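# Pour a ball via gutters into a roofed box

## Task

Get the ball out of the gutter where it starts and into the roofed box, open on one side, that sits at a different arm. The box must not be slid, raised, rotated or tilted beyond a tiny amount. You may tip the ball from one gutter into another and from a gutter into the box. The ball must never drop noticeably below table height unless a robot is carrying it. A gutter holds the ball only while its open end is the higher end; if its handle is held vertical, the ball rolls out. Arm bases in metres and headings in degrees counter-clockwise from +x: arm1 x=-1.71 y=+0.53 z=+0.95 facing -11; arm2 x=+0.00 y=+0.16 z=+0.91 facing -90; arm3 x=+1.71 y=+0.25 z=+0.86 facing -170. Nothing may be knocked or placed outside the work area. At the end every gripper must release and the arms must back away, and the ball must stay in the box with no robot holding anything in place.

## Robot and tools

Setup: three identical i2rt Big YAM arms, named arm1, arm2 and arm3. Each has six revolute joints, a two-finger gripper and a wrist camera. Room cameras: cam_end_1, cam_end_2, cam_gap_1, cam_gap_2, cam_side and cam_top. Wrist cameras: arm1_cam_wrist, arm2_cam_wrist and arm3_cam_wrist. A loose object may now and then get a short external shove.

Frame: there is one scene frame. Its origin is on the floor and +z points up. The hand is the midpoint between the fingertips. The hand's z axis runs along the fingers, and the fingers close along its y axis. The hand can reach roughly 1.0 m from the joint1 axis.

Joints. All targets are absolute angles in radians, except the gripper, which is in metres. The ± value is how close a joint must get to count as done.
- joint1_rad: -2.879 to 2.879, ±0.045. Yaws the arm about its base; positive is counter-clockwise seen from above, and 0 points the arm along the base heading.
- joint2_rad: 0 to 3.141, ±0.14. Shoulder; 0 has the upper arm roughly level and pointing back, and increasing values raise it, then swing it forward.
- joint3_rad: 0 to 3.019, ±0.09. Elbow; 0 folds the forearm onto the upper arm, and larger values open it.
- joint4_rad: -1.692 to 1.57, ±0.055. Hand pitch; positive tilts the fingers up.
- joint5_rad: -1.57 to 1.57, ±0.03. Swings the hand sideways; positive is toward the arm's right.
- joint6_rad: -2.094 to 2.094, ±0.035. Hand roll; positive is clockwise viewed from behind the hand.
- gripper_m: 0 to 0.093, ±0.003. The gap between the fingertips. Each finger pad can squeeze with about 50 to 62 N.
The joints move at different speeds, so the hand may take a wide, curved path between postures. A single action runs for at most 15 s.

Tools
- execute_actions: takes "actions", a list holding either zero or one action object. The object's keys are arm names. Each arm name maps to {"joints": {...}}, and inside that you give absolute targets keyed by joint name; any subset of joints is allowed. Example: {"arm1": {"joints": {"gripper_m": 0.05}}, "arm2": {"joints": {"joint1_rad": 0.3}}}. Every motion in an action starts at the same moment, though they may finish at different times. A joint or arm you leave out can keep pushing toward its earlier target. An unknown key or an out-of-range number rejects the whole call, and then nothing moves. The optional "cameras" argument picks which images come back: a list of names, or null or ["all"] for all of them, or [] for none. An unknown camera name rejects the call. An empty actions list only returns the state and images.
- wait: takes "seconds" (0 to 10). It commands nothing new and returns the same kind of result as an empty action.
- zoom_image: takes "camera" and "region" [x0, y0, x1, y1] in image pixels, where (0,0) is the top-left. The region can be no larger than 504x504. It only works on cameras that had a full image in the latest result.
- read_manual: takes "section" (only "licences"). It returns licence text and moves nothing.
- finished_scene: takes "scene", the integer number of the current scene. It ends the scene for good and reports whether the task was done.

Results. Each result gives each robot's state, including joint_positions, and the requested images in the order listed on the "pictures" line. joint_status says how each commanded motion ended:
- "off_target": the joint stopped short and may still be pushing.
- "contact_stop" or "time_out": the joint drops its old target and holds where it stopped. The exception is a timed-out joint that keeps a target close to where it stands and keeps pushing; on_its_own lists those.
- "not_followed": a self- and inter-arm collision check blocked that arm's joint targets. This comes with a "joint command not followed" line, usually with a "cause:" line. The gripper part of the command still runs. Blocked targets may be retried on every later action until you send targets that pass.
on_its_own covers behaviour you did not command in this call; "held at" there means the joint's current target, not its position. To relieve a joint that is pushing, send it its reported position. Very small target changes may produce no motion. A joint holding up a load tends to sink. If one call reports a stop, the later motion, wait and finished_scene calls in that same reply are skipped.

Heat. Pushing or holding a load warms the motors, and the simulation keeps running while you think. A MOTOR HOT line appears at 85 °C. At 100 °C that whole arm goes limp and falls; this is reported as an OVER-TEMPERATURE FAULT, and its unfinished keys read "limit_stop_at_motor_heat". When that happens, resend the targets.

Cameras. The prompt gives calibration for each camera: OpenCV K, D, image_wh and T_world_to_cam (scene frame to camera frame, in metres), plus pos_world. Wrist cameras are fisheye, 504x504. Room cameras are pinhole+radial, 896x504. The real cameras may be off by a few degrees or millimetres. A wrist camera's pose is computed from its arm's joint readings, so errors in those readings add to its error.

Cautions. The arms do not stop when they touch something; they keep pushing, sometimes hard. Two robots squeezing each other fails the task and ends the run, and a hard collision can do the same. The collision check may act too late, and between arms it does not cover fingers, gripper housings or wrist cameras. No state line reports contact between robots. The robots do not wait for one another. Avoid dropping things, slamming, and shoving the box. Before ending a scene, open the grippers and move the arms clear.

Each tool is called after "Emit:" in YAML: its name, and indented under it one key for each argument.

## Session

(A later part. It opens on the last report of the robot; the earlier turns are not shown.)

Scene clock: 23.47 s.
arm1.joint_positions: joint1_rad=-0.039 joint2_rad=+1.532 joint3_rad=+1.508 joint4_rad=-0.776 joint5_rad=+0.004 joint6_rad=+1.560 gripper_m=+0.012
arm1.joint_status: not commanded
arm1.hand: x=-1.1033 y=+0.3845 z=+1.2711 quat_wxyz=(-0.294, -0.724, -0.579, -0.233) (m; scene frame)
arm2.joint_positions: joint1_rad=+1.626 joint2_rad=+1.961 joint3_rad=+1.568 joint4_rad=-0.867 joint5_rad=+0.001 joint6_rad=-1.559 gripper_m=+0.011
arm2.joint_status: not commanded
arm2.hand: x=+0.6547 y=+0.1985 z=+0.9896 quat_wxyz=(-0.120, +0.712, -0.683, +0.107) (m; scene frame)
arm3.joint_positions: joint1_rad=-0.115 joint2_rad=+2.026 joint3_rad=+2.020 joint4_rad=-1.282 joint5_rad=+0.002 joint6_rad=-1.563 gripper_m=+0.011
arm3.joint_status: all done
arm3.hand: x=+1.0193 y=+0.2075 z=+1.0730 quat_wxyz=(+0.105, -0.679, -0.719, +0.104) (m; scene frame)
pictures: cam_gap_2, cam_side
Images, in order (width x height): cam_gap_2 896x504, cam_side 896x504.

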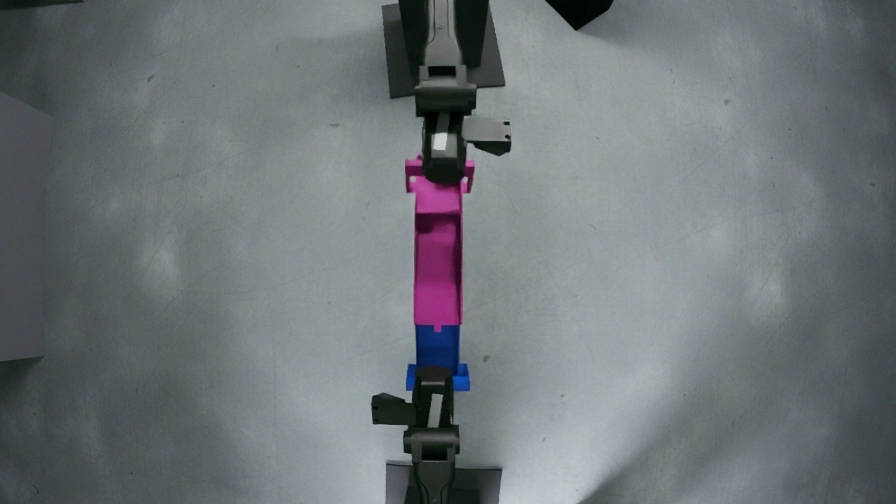

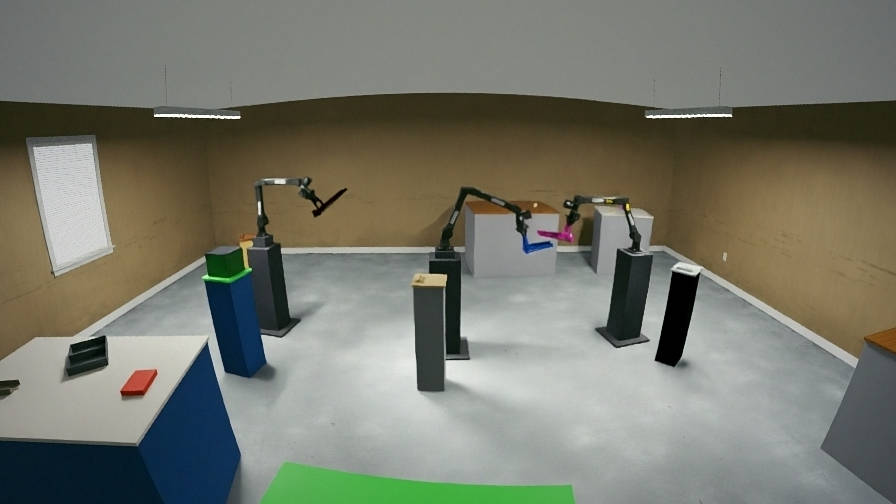

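Emit:
execute_actions:
  actions:
    - {"arm3":{"joints":{"joint4_rad":-1.44}}}
  cameras: ["cam_side"]

Emit:
zoom_image:
  camera: "cam_side"
  region: [490,190,610,270]

Emit:
wait:
  seconds: 2.5

Scene clock: 24.93 s.
arm1.joint_positions: joint1_rad=-0.039 joint2_rad=+1.532 joint3_rad=+1.508 joint4_rad=-0.776 joint5_rad=+0.004 joint6_rad=+1.560 gripper_m=+0.012
arm1.joint_status: not commanded
arm1.hand: x=-1.1033 y=+0.3845 z=+1.2711 quat_wxyz=(-0.294, -0.724, -0.579, -0.233) (m; scene frame)
arm2.joint_positions: joint1_rad=+1.626 joint2_rad=+1.961 joint3_rad=+1.568 joint4_rad=-0.867 joint5_rad=+0.001 joint6_rad=-1.559 gripper_m=+0.011
arm2.joint_status: not commanded
arm2.hand: x=+0.6547 y=+0.1985 z=+0.9896 quat_wxyz=(-0.120, +0.712, -0.683, +0.107) (m; scene frame)
arm3.joint_positions: joint1_rad=-0.115 joint2_rad=+2.026 joint3_rad=+2.020 joint4_rad=-1.436 joint5_rad=+0.002 joint6_rad=-1.563 gripper_m=+0.011
arm3.joint_status: all done
arm3.hand: x=+1.0561 y=+0.2100 z=+1.0648 quat_wxyz=(+0.053, -0.685, -0.725, +0.048) (m; scene frame)
pictures: cam_side
Images, in order (width x height): cam_side 896x504.

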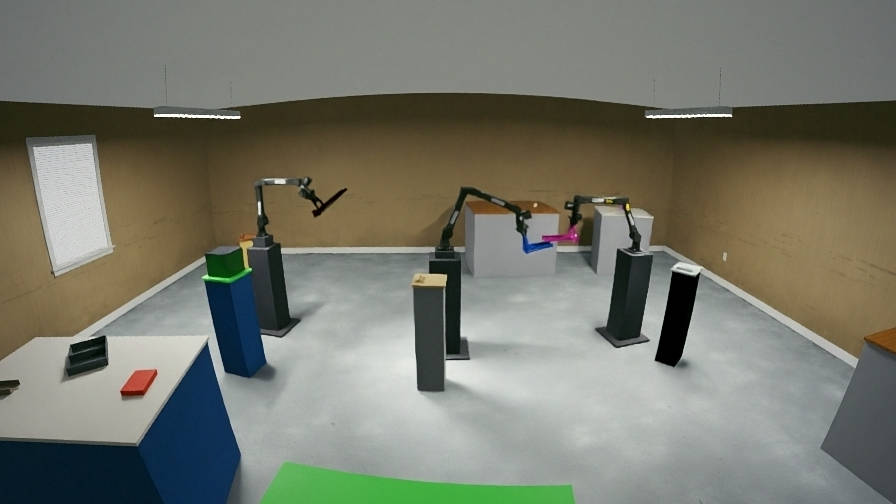

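Region (490, 190, 610, 270) of cam_side's 896x504 image, scaled by 4.200, with more detail than that image has.

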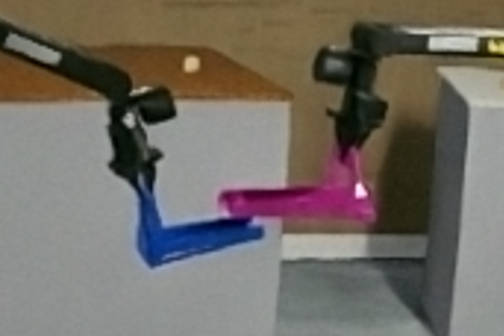

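Scene clock: 27.43 s.
arm1.joint_positions: joint1_rad=-0.039 joint2_rad=+1.532 joint3_rad=+1.508 joint4_rad=-0.776 joint5_rad=+0.004 joint6_rad=+1.560 gripper_m=+0.012
arm1.joint_status: not commanded
arm1.hand: x=-1.1033 y=+0.3845 z=+1.2711 quat_wxyz=(-0.294, -0.724, -0.579, -0.233) (m; scene frame)
arm2.joint_positions: joint1_rad=+1.626 joint2_rad=+1.961 joint3_rad=+1.568 joint4_rad=-0.867 joint5_rad=+0.000 joint6_rad=-1.560 gripper_m=+0.011
arm2.joint_status: not commanded
arm2.hand: x=+0.6546 y=+0.1988 z=+0.9896 quat_wxyz=(-0.120, +0.713, -0.683, +0.106) (m; scene frame)
arm3.joint_positions: joint1_rad=-0.115 joint2_rad=+2.026 joint3_rad=+2.020 joint4_rad=-1.439 joint5_rad=+0.002 joint6_rad=-1.563 gripper_m=+0.011
arm3.joint_status: all done
arm3.hand: x=+1.0568 y=+0.2100 z=+1.0647 quat_wxyz=(+0.052, -0.685, -0.725, +0.047) (m; scene frame)
wait: 2.50 s; at rest by 0.27 s
pictures: arm1_cam_wrist, arm2_cam_wrist, arm3_cam_wrist, cam_end_1, cam_end_2, cam_gap_1, cam_gap_2, cam_side, cam_top
camera_calibration (this result's frames):
arm1_cam_wrist: T_world_to_cam=[[-0.703081, 0.154878, -0.694038, 0.044415], [-0.219202, 0.881265, 0.418716, -1.10117], [0.676482, 0.446526, -0.585651, 1.4405], [0, 0, 0, 1]] pos_world=[-1.18462, 0.320321, 1.33553]
arm2_cam_wrist: T_world_to_cam=[[0.946917, 0.0299821, 0.320076, -0.946506], [-0.156629, -0.826447, 0.540788, -0.263028], [0.28074, -0.562215, -0.777882, 0.817536], [0, 0, 0, 1]] pos_world=[0.62555, 0.27063, 1.08114]
arm3_cam_wrist: T_world_to_cam=[[-0.986574, -0.0559673, 0.153426, 0.885958], [0.0433684, 0.815937, 0.576513, -0.827518], [-0.157452, 0.575426, -0.802555, 1.02077], [0, 0, 0, 1]] pos_world=[1.07067, 0.137407, 1.16037]
Images, in order (width x height): arm1_cam_wrist 504x504, arm2_cam_wrist 504x504, arm3_cam_wrist 504x504, cam_end_1 896x504, cam_end_2 896x504, cam_gap_1 896x504, cam_gap_2 896x504, cam_side 896x504, cam_top 896x504.

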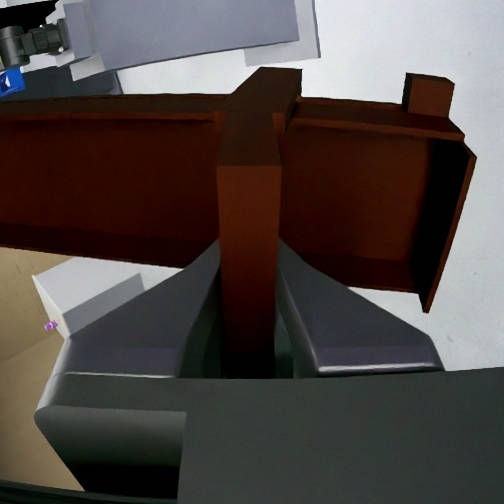

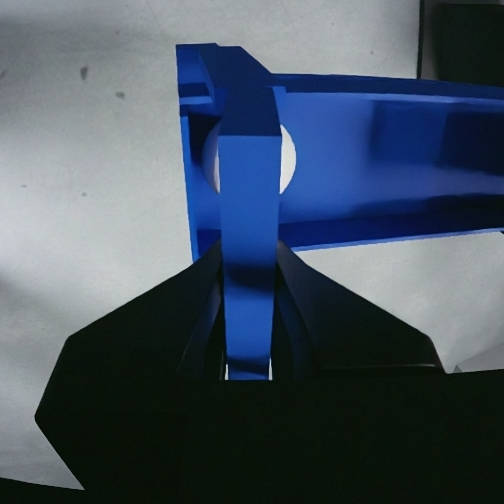

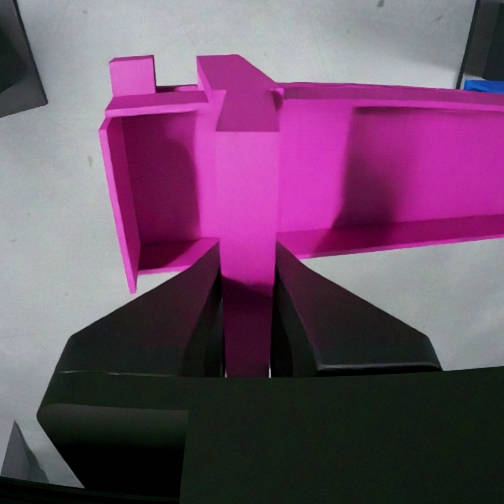

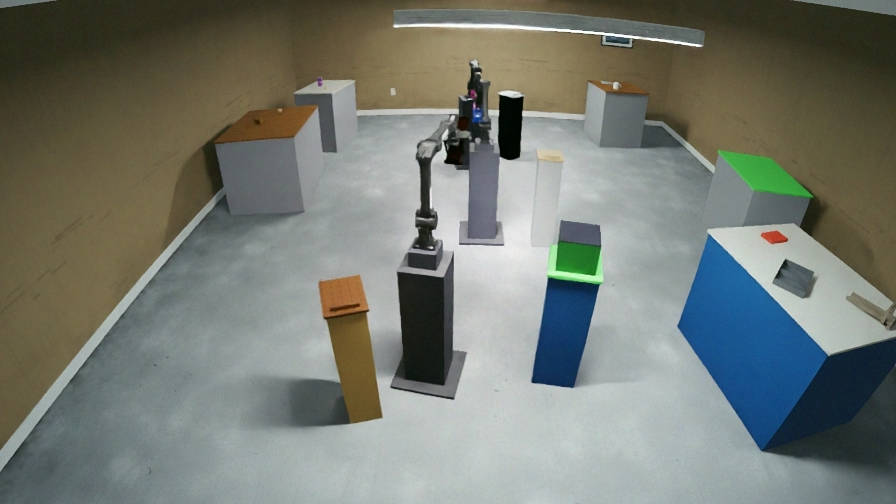

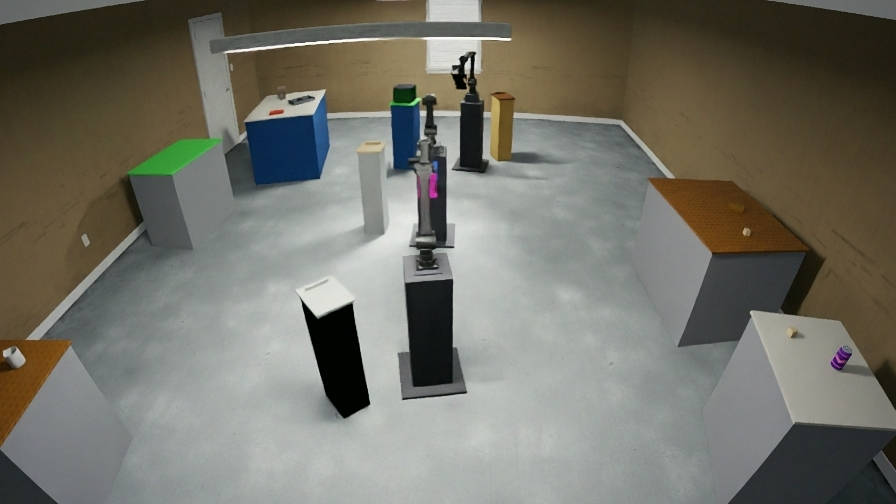

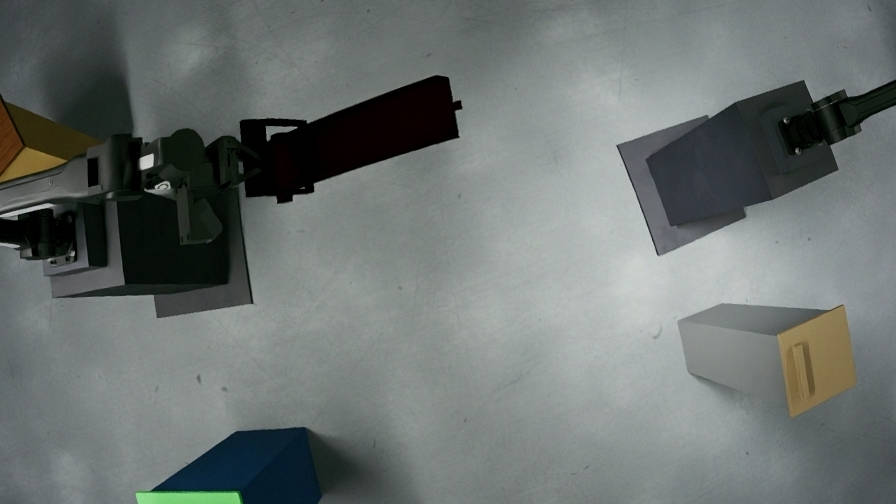

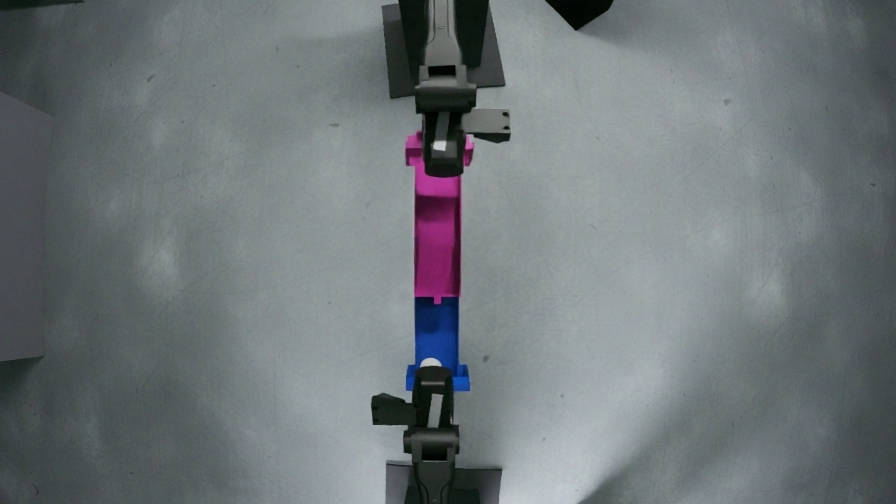

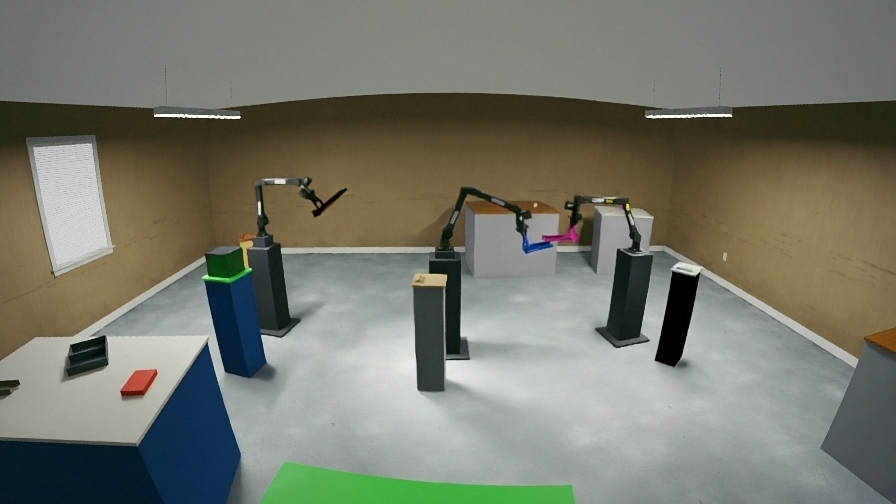

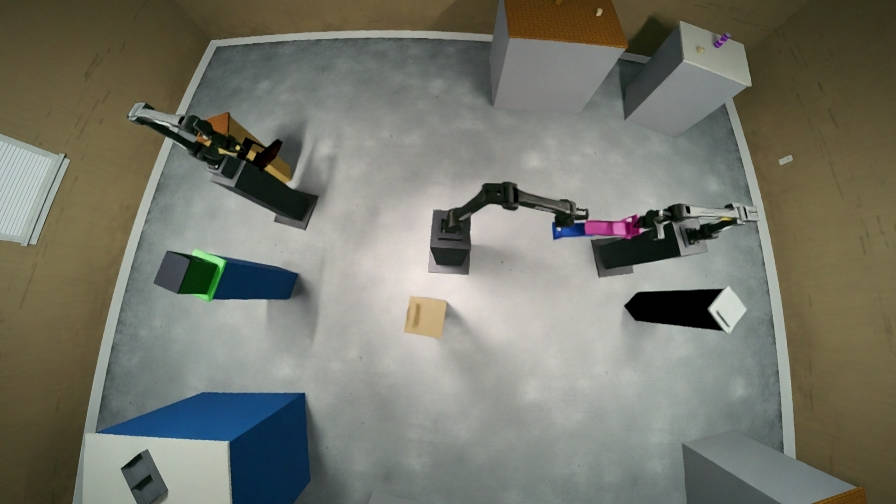

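Emit:
execute_actions:
  actions:
    - {"arm1":{"joints":{"joint2_rad":1.935}},"arm3":{"joints":{"joint2_rad":1.55,"joint3_rad":1.85}}}
  cameras: []

Emit:
execute_actions:
  actions:
    - {"arm2":{"joints":{"joint1_rad":-1.78,"joint2_rad":1.72,"joint3_rad":2.03,"joint4_rad":-1.15}},"arm3":{"joints":{"joint1_rad":2.037,"joint3_rad":1.52,"joint4_rad":-1.178,"joint5_rad":0.204,"joint6_rad":-0.074}}}
  cameras: ["cam_gap_1","cam_side"]

Scene clock: 30.27 s.
arm1.joint_positions: joint1_rad=-0.039 joint2_rad=+1.955 joint3_rad=+1.508 joint4_rad=-0.781 joint5_rad=+0.004 joint6_rad=+1.561 gripper_m=+0.012
arm1.joint_status: all done
arm1.hand: x=-1.0782 y=+0.3808 z=+1.0048 quat_wxyz=(-0.133, -0.769, -0.616, -0.106) (m; scene frame)
arm2.joint_positions: joint1_rad=+1.626 joint2_rad=+1.961 joint3_rad=+1.568 joint4_rad=-0.868 joint5_rad=+0.000 joint6_rad=-1.560 gripper_m=+0.011
arm2.joint_status: not commanded
arm2.hand: x=+0.6546 y=+0.1987 z=+0.9895 quat_wxyz=(-0.120, +0.713, -0.683, +0.106) (m; scene frame)
arm3.joint_positions: joint1_rad=-0.115 joint2_rad=+1.567 joint3_rad=+1.822 joint4_rad=-1.441 joint5_rad=+0.002 joint6_rad=-1.563 gripper_m=+0.011
arm3.joint_status: all done
arm3.hand: x=+1.1711 y=+0.2157 z=+1.2464 quat_wxyz=(+0.139, -0.673, -0.713, +0.141) (m; scene frame)
pictures: none
No camera images: the call's "cameras" was empty. Leave "cameras" out to get every camera's image.

Scene clock: 33.10 s.
arm1.joint_positions: joint1_rad=-0.039 joint2_rad=+1.955 joint3_rad=+1.508 joint4_rad=-0.781 joint5_rad=+0.004 joint6_rad=+1.561 gripper_m=+0.012
arm1.joint_status: not commanded
arm1.hand: x=-1.0782 y=+0.3808 z=+1.0048 quat_wxyz=(-0.133, -0.769, -0.616, -0.106) (m; scene frame)
arm2.joint_positions: joint1_rad=-1.789 joint2_rad=+1.755 joint3_rad=+1.995 joint4_rad=-1.154 joint5_rad=+0.002 joint6_rad=-1.562 gripper_m=+0.011
arm2.joint_status: all done
arm2.hand: x=-0.6672 y=+0.3082 z=+1.2872 quat_wxyz=(+0.251, -0.741, -0.591, +0.195) (m; scene frame)
arm3.joint_positions: joint1_rad=+2.044 joint2_rad=+1.583 joint3_rad=+1.496 joint4_rad=-1.182 joint5_rad=+0.198 joint6_rad=-0.082 gripper_m=+0.011
arm3.joint_status: all done
arm3.hand: x=+2.0235 y=-0.2033 z=+1.0961 quat_wxyz=(-0.076, -0.412, -0.894, +0.156) (m; scene frame)
pictures: cam_gap_1, cam_side
Images, in order (width x height): cam_gap_1 896x504, cam_side 896x504.

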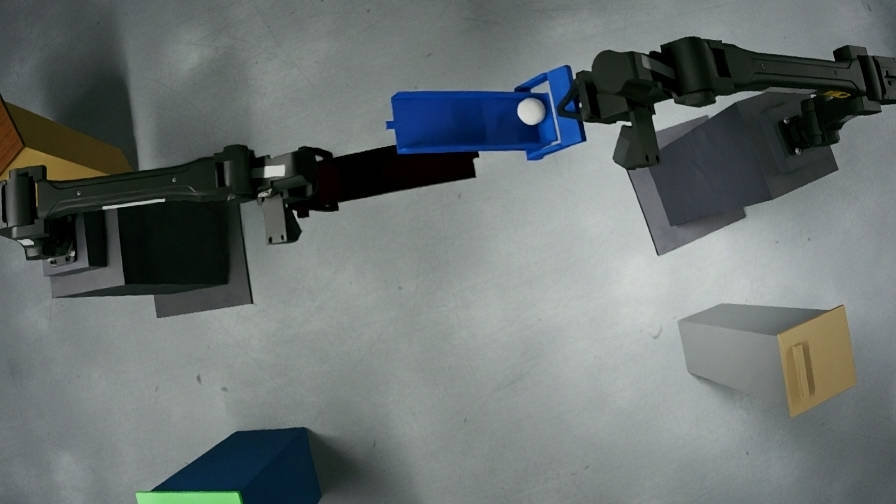

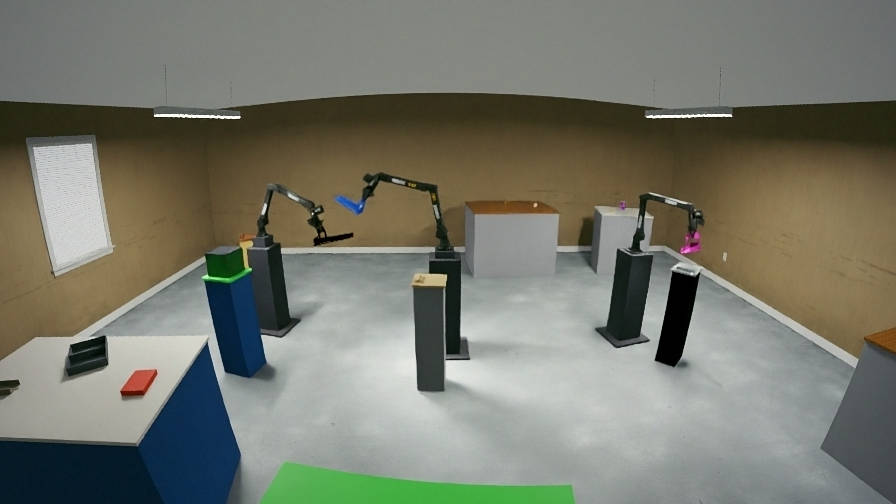

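Emit:
execute_actions:
  actions:
    - {"arm1":{"joints":{"joint1_rad":-0.008}},"arm2":{"joints":{"joint2_rad":1.97,"joint4_rad":-1.27}},"arm3":{"joints":{"joint1_rad":2.03,"joint2_rad":1.78}}}
  cameras: ["cam_gap_1","cam_side","arm3_cam_wrist"]

Emit:
zoom_image:
  camera: "cam_side"
  region: [290,180,410,260]

Scene clock: 35.07 s.
arm1.joint_positions: joint1_rad=-0.011 joint2_rad=+1.955 joint3_rad=+1.508 joint4_rad=-0.781 joint5_rad=+0.003 joint6_rad=+1.562 gripper_m=+0.012
arm1.joint_status: all done
arm1.hand: x=-1.0743 y=+0.3987 z=+1.0047 quat_wxyz=(-0.131, -0.761, -0.626, -0.109) (m; scene frame)
arm2.joint_positions: joint1_rad=-1.789 joint2_rad=+2.025 joint3_rad=+1.995 joint4_rad=-1.271 joint5_rad=+0.001 joint6_rad=-1.562 gripper_m=+0.011
arm2.joint_status: all done
arm2.hand: x=-0.6816 y=+0.3135 z=+1.0934 quat_wxyz=(+0.105, -0.776, -0.618, +0.077) (m; scene frame)
arm3.joint_positions: joint1_rad=+2.037 joint2_rad=+1.814 joint3_rad=+1.487 joint4_rad=-1.181 joint5_rad=+0.202 joint6_rad=-0.082 gripper_m=+0.011
arm3.joint_status: all done
arm3.hand: x=+2.0230 y=-0.2118 z=+0.9697 quat_wxyz=(+0.030, -0.409, -0.906, +0.102) (m; scene frame)
pictures: arm3_cam_wrist, cam_gap_1, cam_side
camera_calibration (this result's frames):
arm3_cam_wrist: T_world_to_cam=[[-0.73467, -0.640808, 0.222769, 1.1295], [-0.456984, 0.710123, 0.535622, 0.558973], [-0.501424, 0.291704, -0.814545, 1.98682], [0, 0, 0, 1]] pos_world=[2.08149, -0.252709, 1.06734]
Images, in order (width x height): arm3_cam_wrist 504x504, cam_gap_1 896x504, cam_side 896x504.

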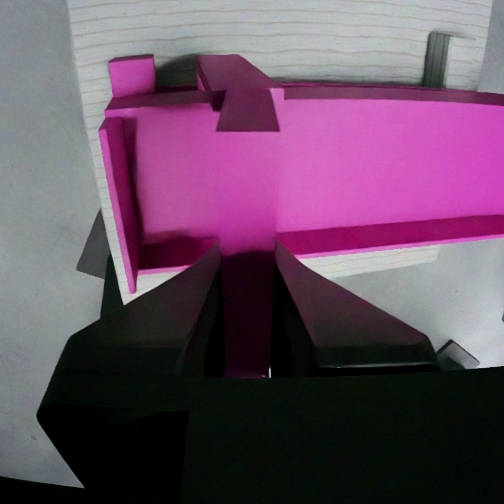

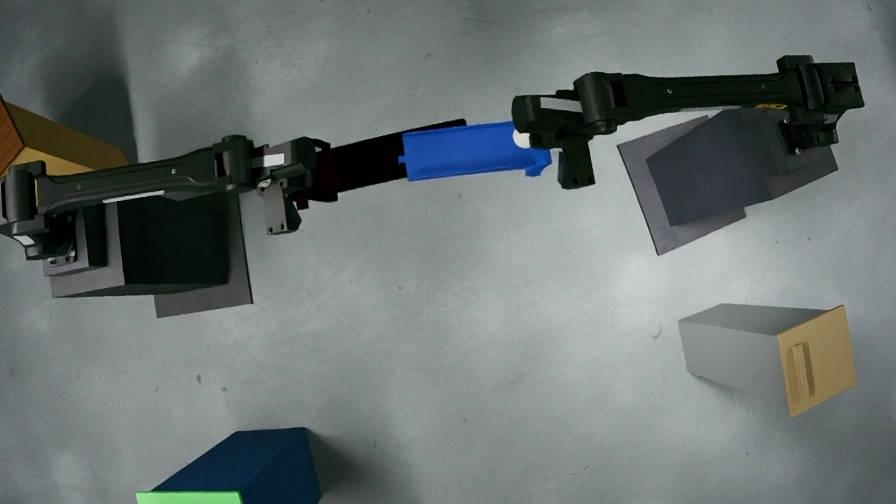

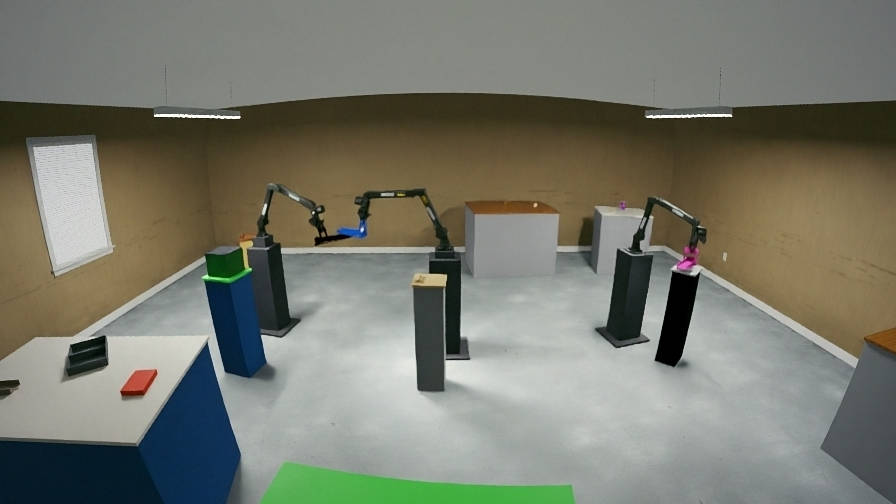

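Region (290, 180, 410, 260) of cam_side's 896x504 image, scaled by 4.200, with more detail than that image has.

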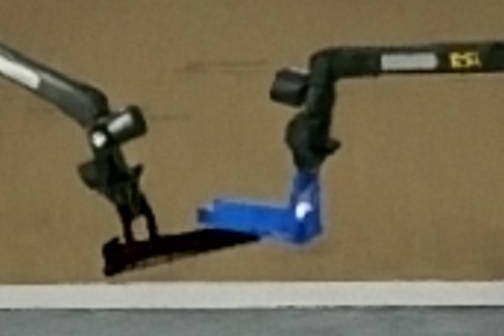

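Emit:
execute_actions:
  actions:
    - {"arm1":{"joints":{"joint1_rad":-0.04,"joint2_rad":1.99}},"arm3":{"joints":{"joint2_rad":1.825}}}
  cameras: ["cam_gap_1","cam_side"]

Emit:
zoom_image:
  camera: "cam_side"
  region: [290,180,410,260]

Emit:
zoom_image:
  camera: "cam_gap_1"
  region: [280,80,600,240]

Scene clock: 36.67 s.
arm1.joint_positions: joint1_rad=-0.036 joint2_rad=+2.005 joint3_rad=+1.508 joint4_rad=-0.781 joint5_rad=+0.003 joint6_rad=+1.562 gripper_m=+0.012
arm1.joint_status: all done
arm1.hand: x=-1.0819 y=+0.3843 z=+0.9731 quat_wxyz=(-0.113, -0.771, -0.620, -0.092) (m; scene frame)
arm2.joint_positions: joint1_rad=-1.789 joint2_rad=+2.025 joint3_rad=+1.995 joint4_rad=-1.271 joint5_rad=+0.001 joint6_rad=-1.562 gripper_m=+0.011
arm2.joint_status: not commanded
arm2.hand: x=-0.6816 y=+0.3135 z=+1.0934 quat_wxyz=(+0.105, -0.776, -0.618, +0.077) (m; scene frame)
arm3.joint_positions: joint1_rad=+2.037 joint2_rad=+1.824 joint3_rad=+1.487 joint4_rad=-1.181 joint5_rad=+0.202 joint6_rad=-0.082 gripper_m=+0.011
arm3.joint_status: all done
arm3.hand: x=+2.0229 y=-0.2116 z=+0.9646 quat_wxyz=(+0.034, -0.409, -0.907, +0.100) (m; scene frame)
pictures: cam_gap_1, cam_side
Images, in order (width x height): cam_gap_1 896x504, cam_side 896x504.

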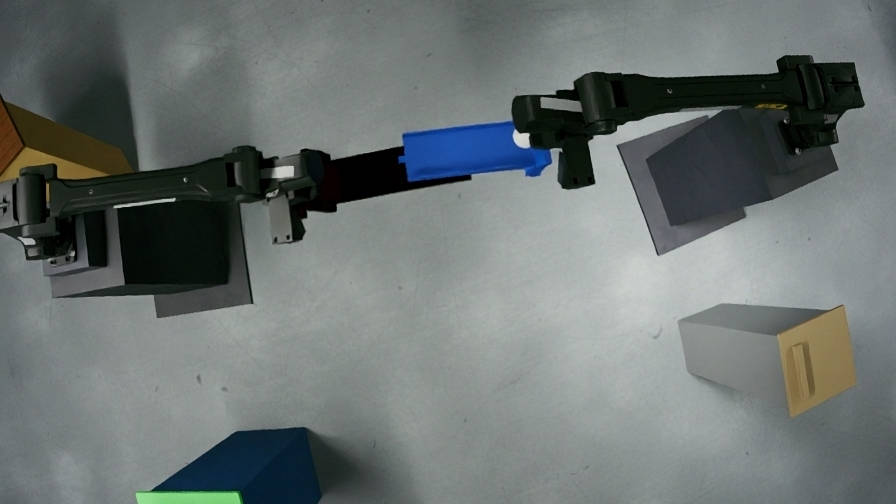

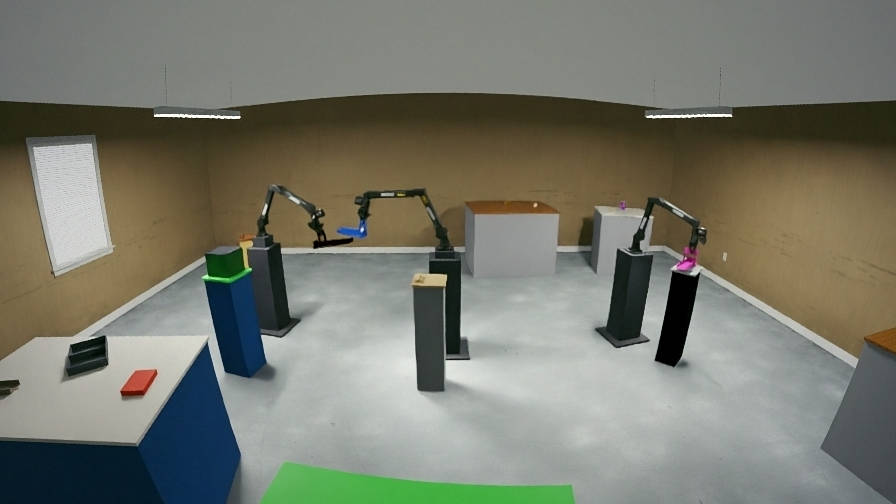

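Region (290, 180, 410, 260) of cam_side's 896x504 image, scaled by 4.200, with more detail than that image has.

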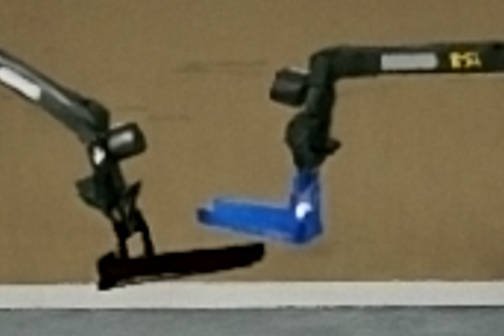

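Region (280, 80, 600, 240) of cam_gap_1's 896x504 image, scaled by 1.575, with more detail than that image has.

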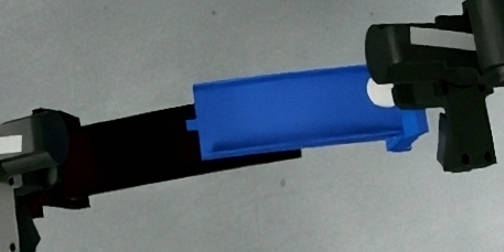

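Emit:
execute_actions:
  actions:
    - {"arm2":{"joints":{"joint4_rad":-1.415}},"arm3":{"joints":{"gripper_m":0.06}}}
  cameras: ["cam_side"]

Emit:
zoom_image:
  camera: "cam_side"
  region: [290,180,410,260]

Emit:
zoom_image:
  camera: "cam_side"
  region: [190,230,290,290]

Emit:
execute_actions:
  actions:
    - {"arm3":{"joints":{"joint2_rad":1.55}}}
  cameras: ["cam_gap_1","cam_top","cam_end_1","arm3_cam_wrist"]

Emit:
zoom_image:
  camera: "cam_top"
  region: [130,220,250,320]

Emit:
zoom_image:
  camera: "cam_end_1"
  region: [500,200,640,300]

Scene clock: 38.33 s.
arm1.joint_positions: joint1_rad=-0.036 joint2_rad=+2.005 joint3_rad=+1.508 joint4_rad=-0.781 joint5_rad=+0.003 joint6_rad=+1.562 gripper_m=+0.012
arm1.joint_status: not commanded
arm1.hand: x=-1.0819 y=+0.3843 z=+0.9731 quat_wxyz=(-0.113, -0.771, -0.620, -0.092) (m; scene frame)
arm2.joint_positions: joint1_rad=-1.789 joint2_rad=+2.025 joint3_rad=+1.995 joint4_rad=-1.411 joint5_rad=+0.001 joint6_rad=-1.562 gripper_m=+0.011
arm2.joint_status: all done
arm2.hand: x=-0.6487 y=+0.3063 z=+1.0870 quat_wxyz=(+0.051, -0.781, -0.621, +0.033) (m; scene frame)
arm3.joint_positions: joint1_rad=+2.037 joint2_rad=+1.824 joint3_rad=+1.487 joint4_rad=-1.181 joint5_rad=+0.202 joint6_rad=-0.082 gripper_m=+0.060
arm3.joint_status: all done
arm3.hand: x=+2.0229 y=-0.2116 z=+0.9646 quat_wxyz=(+0.034, -0.409, -0.907, +0.100) (m; scene frame)
pictures: cam_side
Images, in order (width x height): cam_side 896x504.

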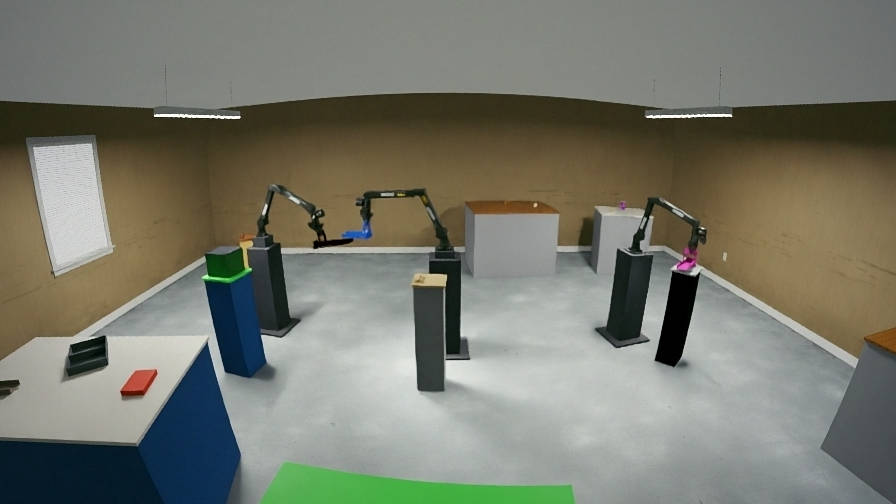

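Region (290, 180, 410, 260) of cam_side's 896x504 image, scaled by 4.200, with more detail than that image has.

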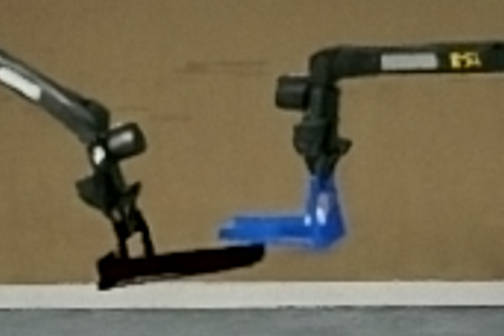

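Region (190, 230, 290, 290) of cam_side's 896x504 image, scaled by 5.040, with more detail than that image has; it fills the top 302 rows of this view, and the rest is white.

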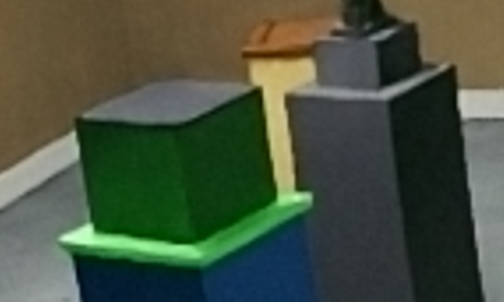

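Scene clock: 39.93 s.
arm1.joint_positions: joint1_rad=-0.036 joint2_rad=+2.006 joint3_rad=+1.508 joint4_rad=-0.782 joint5_rad=+0.003 joint6_rad=+1.562 gripper_m=+0.012
arm1.joint_status: not commanded
arm1.hand: x=-1.0823 y=+0.3845 z=+0.9724 quat_wxyz=(-0.112, -0.772, -0.620, -0.091) (m; scene frame)
arm2.joint_positions: joint1_rad=-1.789 joint2_rad=+2.025 joint3_rad=+1.995 joint4_rad=-1.413 joint5_rad=+0.001 joint6_rad=-1.562 gripper_m=+0.011
arm2.joint_status: not commanded
arm2.hand: x=-0.6483 y=+0.3062 z=+1.0869 quat_wxyz=(+0.050, -0.781, -0.621, +0.033) (m; scene frame)
arm3.joint_positions: joint1_rad=+2.037 joint2_rad=+1.548 joint3_rad=+1.493 joint4_rad=-1.181 joint5_rad=+0.202 joint6_rad=-0.082 gripper_m=+0.060
arm3.joint_status: all done
arm3.hand: x=+2.0169 y=-0.2023 z=+1.1137 quat_wxyz=(-0.089, -0.416, -0.890, +0.166) (m; scene frame)
pictures: arm3_cam_wrist, cam_end_1, cam_gap_1, cam_top
camera_calibration (this result's frames):
arm3_cam_wrist: T_world_to_cam=[[-0.771347, -0.592039, 0.233483, 1.17092], [-0.526183, 0.799643, 0.289315, 0.904262], [-0.357989, 0.100307, -0.928322, 1.8969], [0, 0, 0, 1]] pos_world=[2.05806, -0.22013, 1.22593]
Images, in order (width x height): arm3_cam_wrist 504x504, cam_end_1 896x504, cam_gap_1 896x504, cam_top 896x504.

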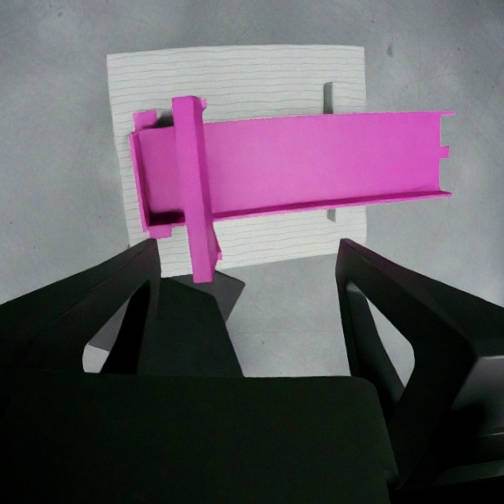

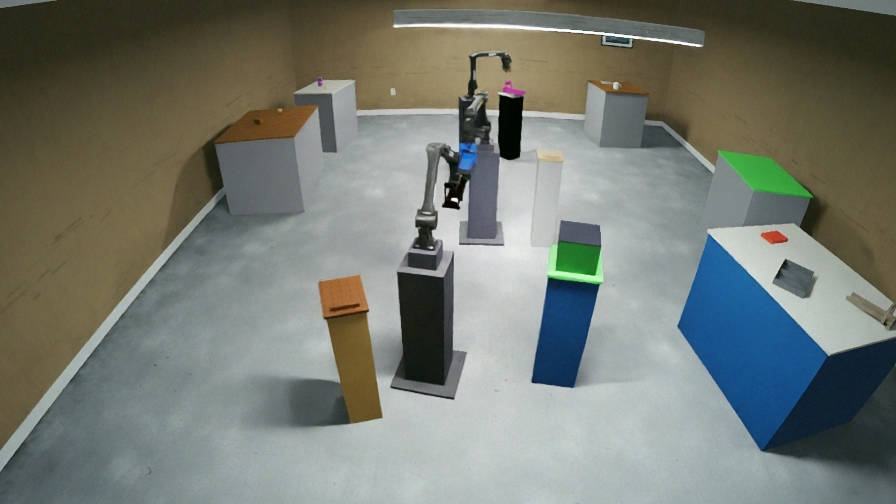

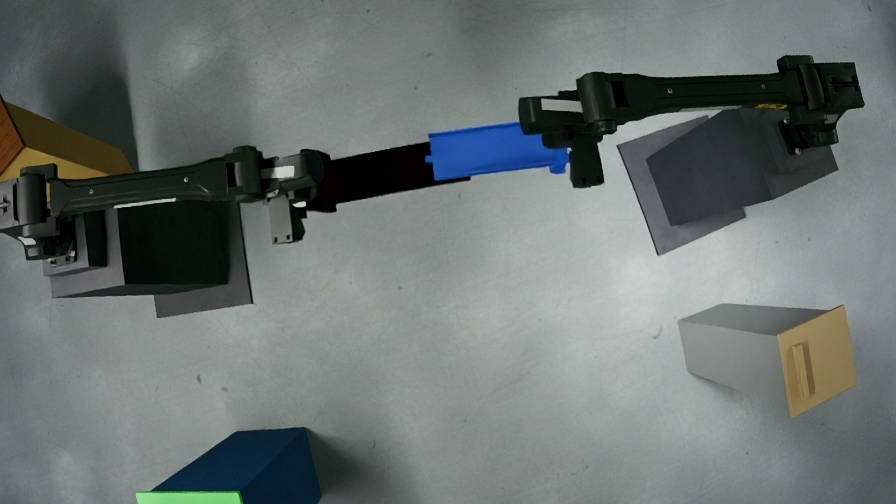

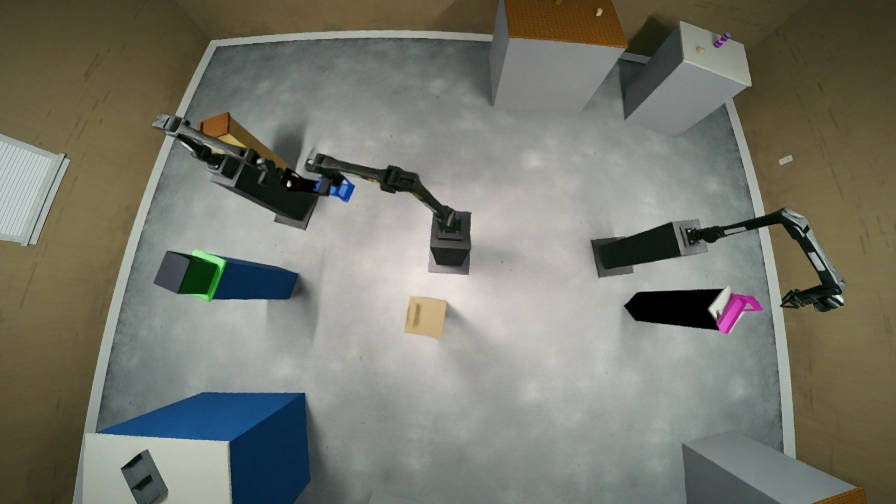

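Region (130, 220, 250, 320) of cam_top's 896x504 image, scaled by 4.200, with more detail than that image has.

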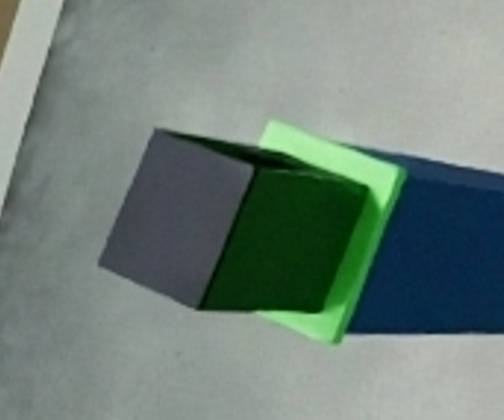

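Region (500, 200, 640, 300) of cam_end_1's 896x504 image, scaled by 3.600, with more detail than that image has; it fills the top 360 rows of this view, and the rest is white.

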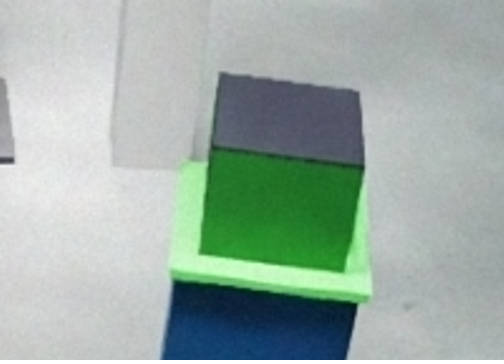

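Emit:
execute_actions:
  actions:
    - {"arm2":{"joints":{"joint2_rad":1.6,"joint3_rad":1.85}}}
  cameras: []

Emit:
execute_actions:
  actions:
    - {"arm1":{"joints":{"joint1_rad":-0.5,"joint2_rad":1.35,"joint3_rad":1.15,"joint4_rad":-0.75}},"arm2":{"joints":{"joint1_rad":0.0,"joint3_rad":1.525,"joint4_rad":-1.149,"joint5_rad":0.21,"joint6_rad":0.09}}}
  cameras: []

Emit:
execute_actions:
  actions:
    - {"arm1":{"joints":{"joint1_rad":-0.9,"joint2_rad":1.12,"joint3_rad":0.71}},"arm2":{"joints":{"joint2_rad":1.86}}}
  cameras: ["arm1_cam_wrist","arm2_cam_wrist","cam_end_1"]

Scene clock: 44.40 s.
arm1.joint_positions: joint1_rad=-0.036 joint2_rad=+2.006 joint3_rad=+1.508 joint4_rad=-0.782 joint5_rad=+0.003 joint6_rad=+1.562 gripper_m=+0.012
arm1.joint_status: not commanded
arm1.hand: x=-1.0823 y=+0.3845 z=+0.9724 quat_wxyz=(-0.112, -0.772, -0.620, -0.091) (m; scene frame)
arm2.joint_positions: joint1_rad=-1.789 joint2_rad=+1.602 joint3_rad=+1.839 joint4_rad=-1.417 joint5_rad=+0.001 joint6_rad=-1.562 gripper_m=+0.011
arm2.joint_status: all done
arm2.hand: x=-0.5571 y=+0.2838 z=+1.2713 quat_wxyz=(+0.151, -0.768, -0.612, +0.115) (m; scene frame)
arm3.joint_positions: joint1_rad=+2.037 joint2_rad=+1.548 joint3_rad=+1.493 joint4_rad=-1.181 joint5_rad=+0.202 joint6_rad=-0.082 gripper_m=+0.060
arm3.joint_status: not commanded
arm3.hand: x=+2.0169 y=-0.2023 z=+1.1137 quat_wxyz=(-0.089, -0.416, -0.890, +0.166) (m; scene frame)
pictures: none
No camera images: the call's "cameras" was empty. Leave "cameras" out to get every camera's image.

Scene clock: 46.63 s.
arm1.joint_positions: joint1_rad=-0.500 joint2_rad=+1.362 joint3_rad=+1.134 joint4_rad=-0.761 joint5_rad=+0.002 joint6_rad=+1.565 gripper_m=+0.012
arm1.joint_status: all done
arm1.hand: x=-1.3166 y=+0.1992 z=+1.1667 quat_wxyz=(-0.257, -0.867, -0.410, -0.122) (m; scene frame)
arm2.joint_positions: joint1_rad=+0.007 joint2_rad=+1.626 joint3_rad=+1.520 joint4_rad=-1.152 joint5_rad=+0.205 joint6_rad=+0.080 gripper_m=+0.011
arm2.joint_status: all done
arm2.hand: x=-0.0342 y=-0.4036 z=+1.1356 quat_wxyz=(-0.046, -0.732, -0.658, +0.172) (m; scene frame)
arm3.joint_positions: joint1_rad=+2.037 joint2_rad=+1.548 joint3_rad=+1.493 joint4_rad=-1.181 joint5_rad=+0.202 joint6_rad=-0.082 gripper_m=+0.060
arm3.joint_status: not commanded
arm3.hand: x=+2.0169 y=-0.2023 z=+1.1137 quat_wxyz=(-0.089, -0.416, -0.890, +0.166) (m; scene frame)
pictures: none
No camera images: the call's "cameras" was empty. Leave "cameras" out to get every camera's image.

Scene clock: 48.00 s.
arm1.joint_positions: joint1_rad=-0.902 joint2_rad=+1.134 joint3_rad=+0.682 joint4_rad=-0.763 joint5_rad=+0.005 joint6_rad=+1.566 gripper_m=+0.012
arm1.joint_status: all done
arm1.hand: x=-1.5536 y=+0.2164 z=+1.0488 quat_wxyz=(-0.169, -0.956, -0.235, -0.040) (m; scene frame)
arm2.joint_positions: joint1_rad=+0.007 joint2_rad=+1.901 joint3_rad=+1.506 joint4_rad=-1.151 joint5_rad=+0.206 joint6_rad=+0.081 gripper_m=+0.011
arm2.joint_status: all done
arm2.hand: x=-0.0326 y=-0.4047 z=+0.9798 quat_wxyz=(+0.060, -0.730, -0.677, +0.077) (m; scene frame)
arm3.joint_positions: joint1_rad=+2.037 joint2_rad=+1.548 joint3_rad=+1.493 joint4_rad=-1.181 joint5_rad=+0.202 joint6_rad=-0.082 gripper_m=+0.060
arm3.joint_status: not commanded
arm3.hand: x=+2.0169 y=-0.2023 z=+1.1137 quat_wxyz=(-0.089, -0.416, -0.890, +0.166) (m; scene frame)
pictures: arm1_cam_wrist, arm2_cam_wrist, cam_end_1
camera_calibration (this result's frames):
arm1_cam_wrist: T_world_to_cam=[[-0.439054, 0.83168, -0.339911, -0.508057], [0.625093, 0.554512, 0.54934, 0.286818], [0.64536, 0.0287139, -0.763339, 1.91845], [0, 0, 0, 1]] pos_world=[-1.64044, 0.208411, 1.13417]
arm2_cam_wrist: T_world_to_cam=[[-0.976971, 0.0859977, 0.195276, -0.192265], [0.181023, 0.818537, 0.545186, -0.191659], [-0.112956, 0.567981, -0.815254, 1.14478], [0, 0, 0, 1]] pos_world=[-0.0238333, -0.476798, 1.07532]
Images, in order (width x height): arm1_cam_wrist 504x504, arm2_cam_wrist 504x504, cam_end_1 896x504.

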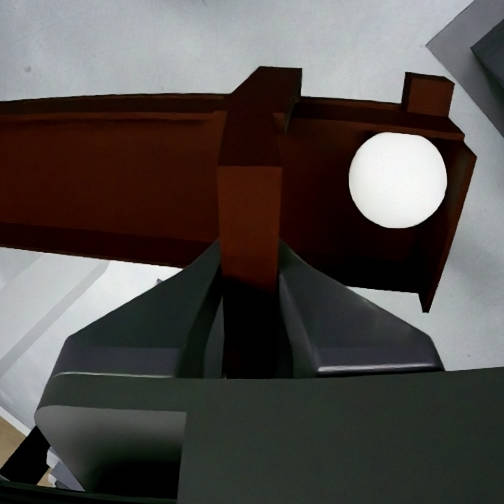

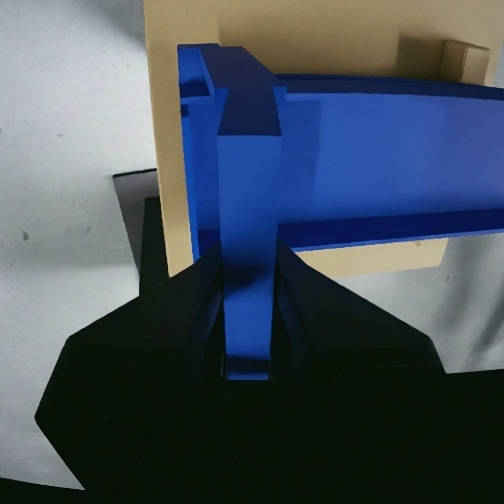

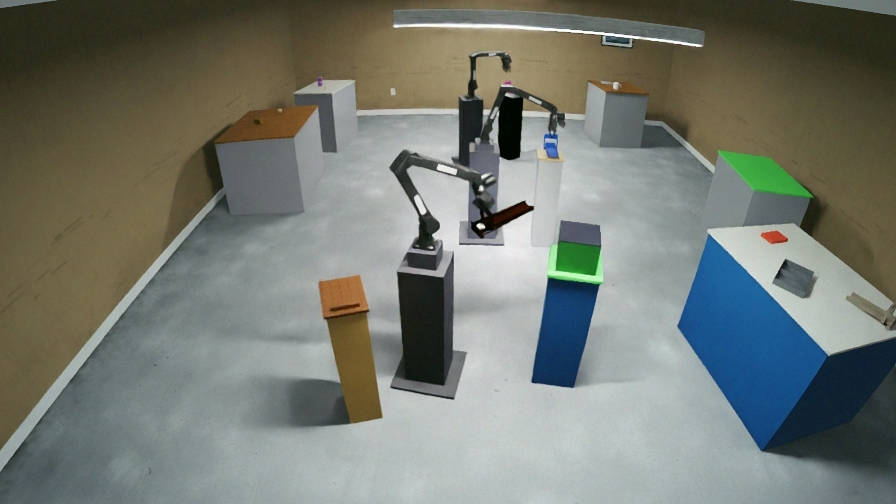

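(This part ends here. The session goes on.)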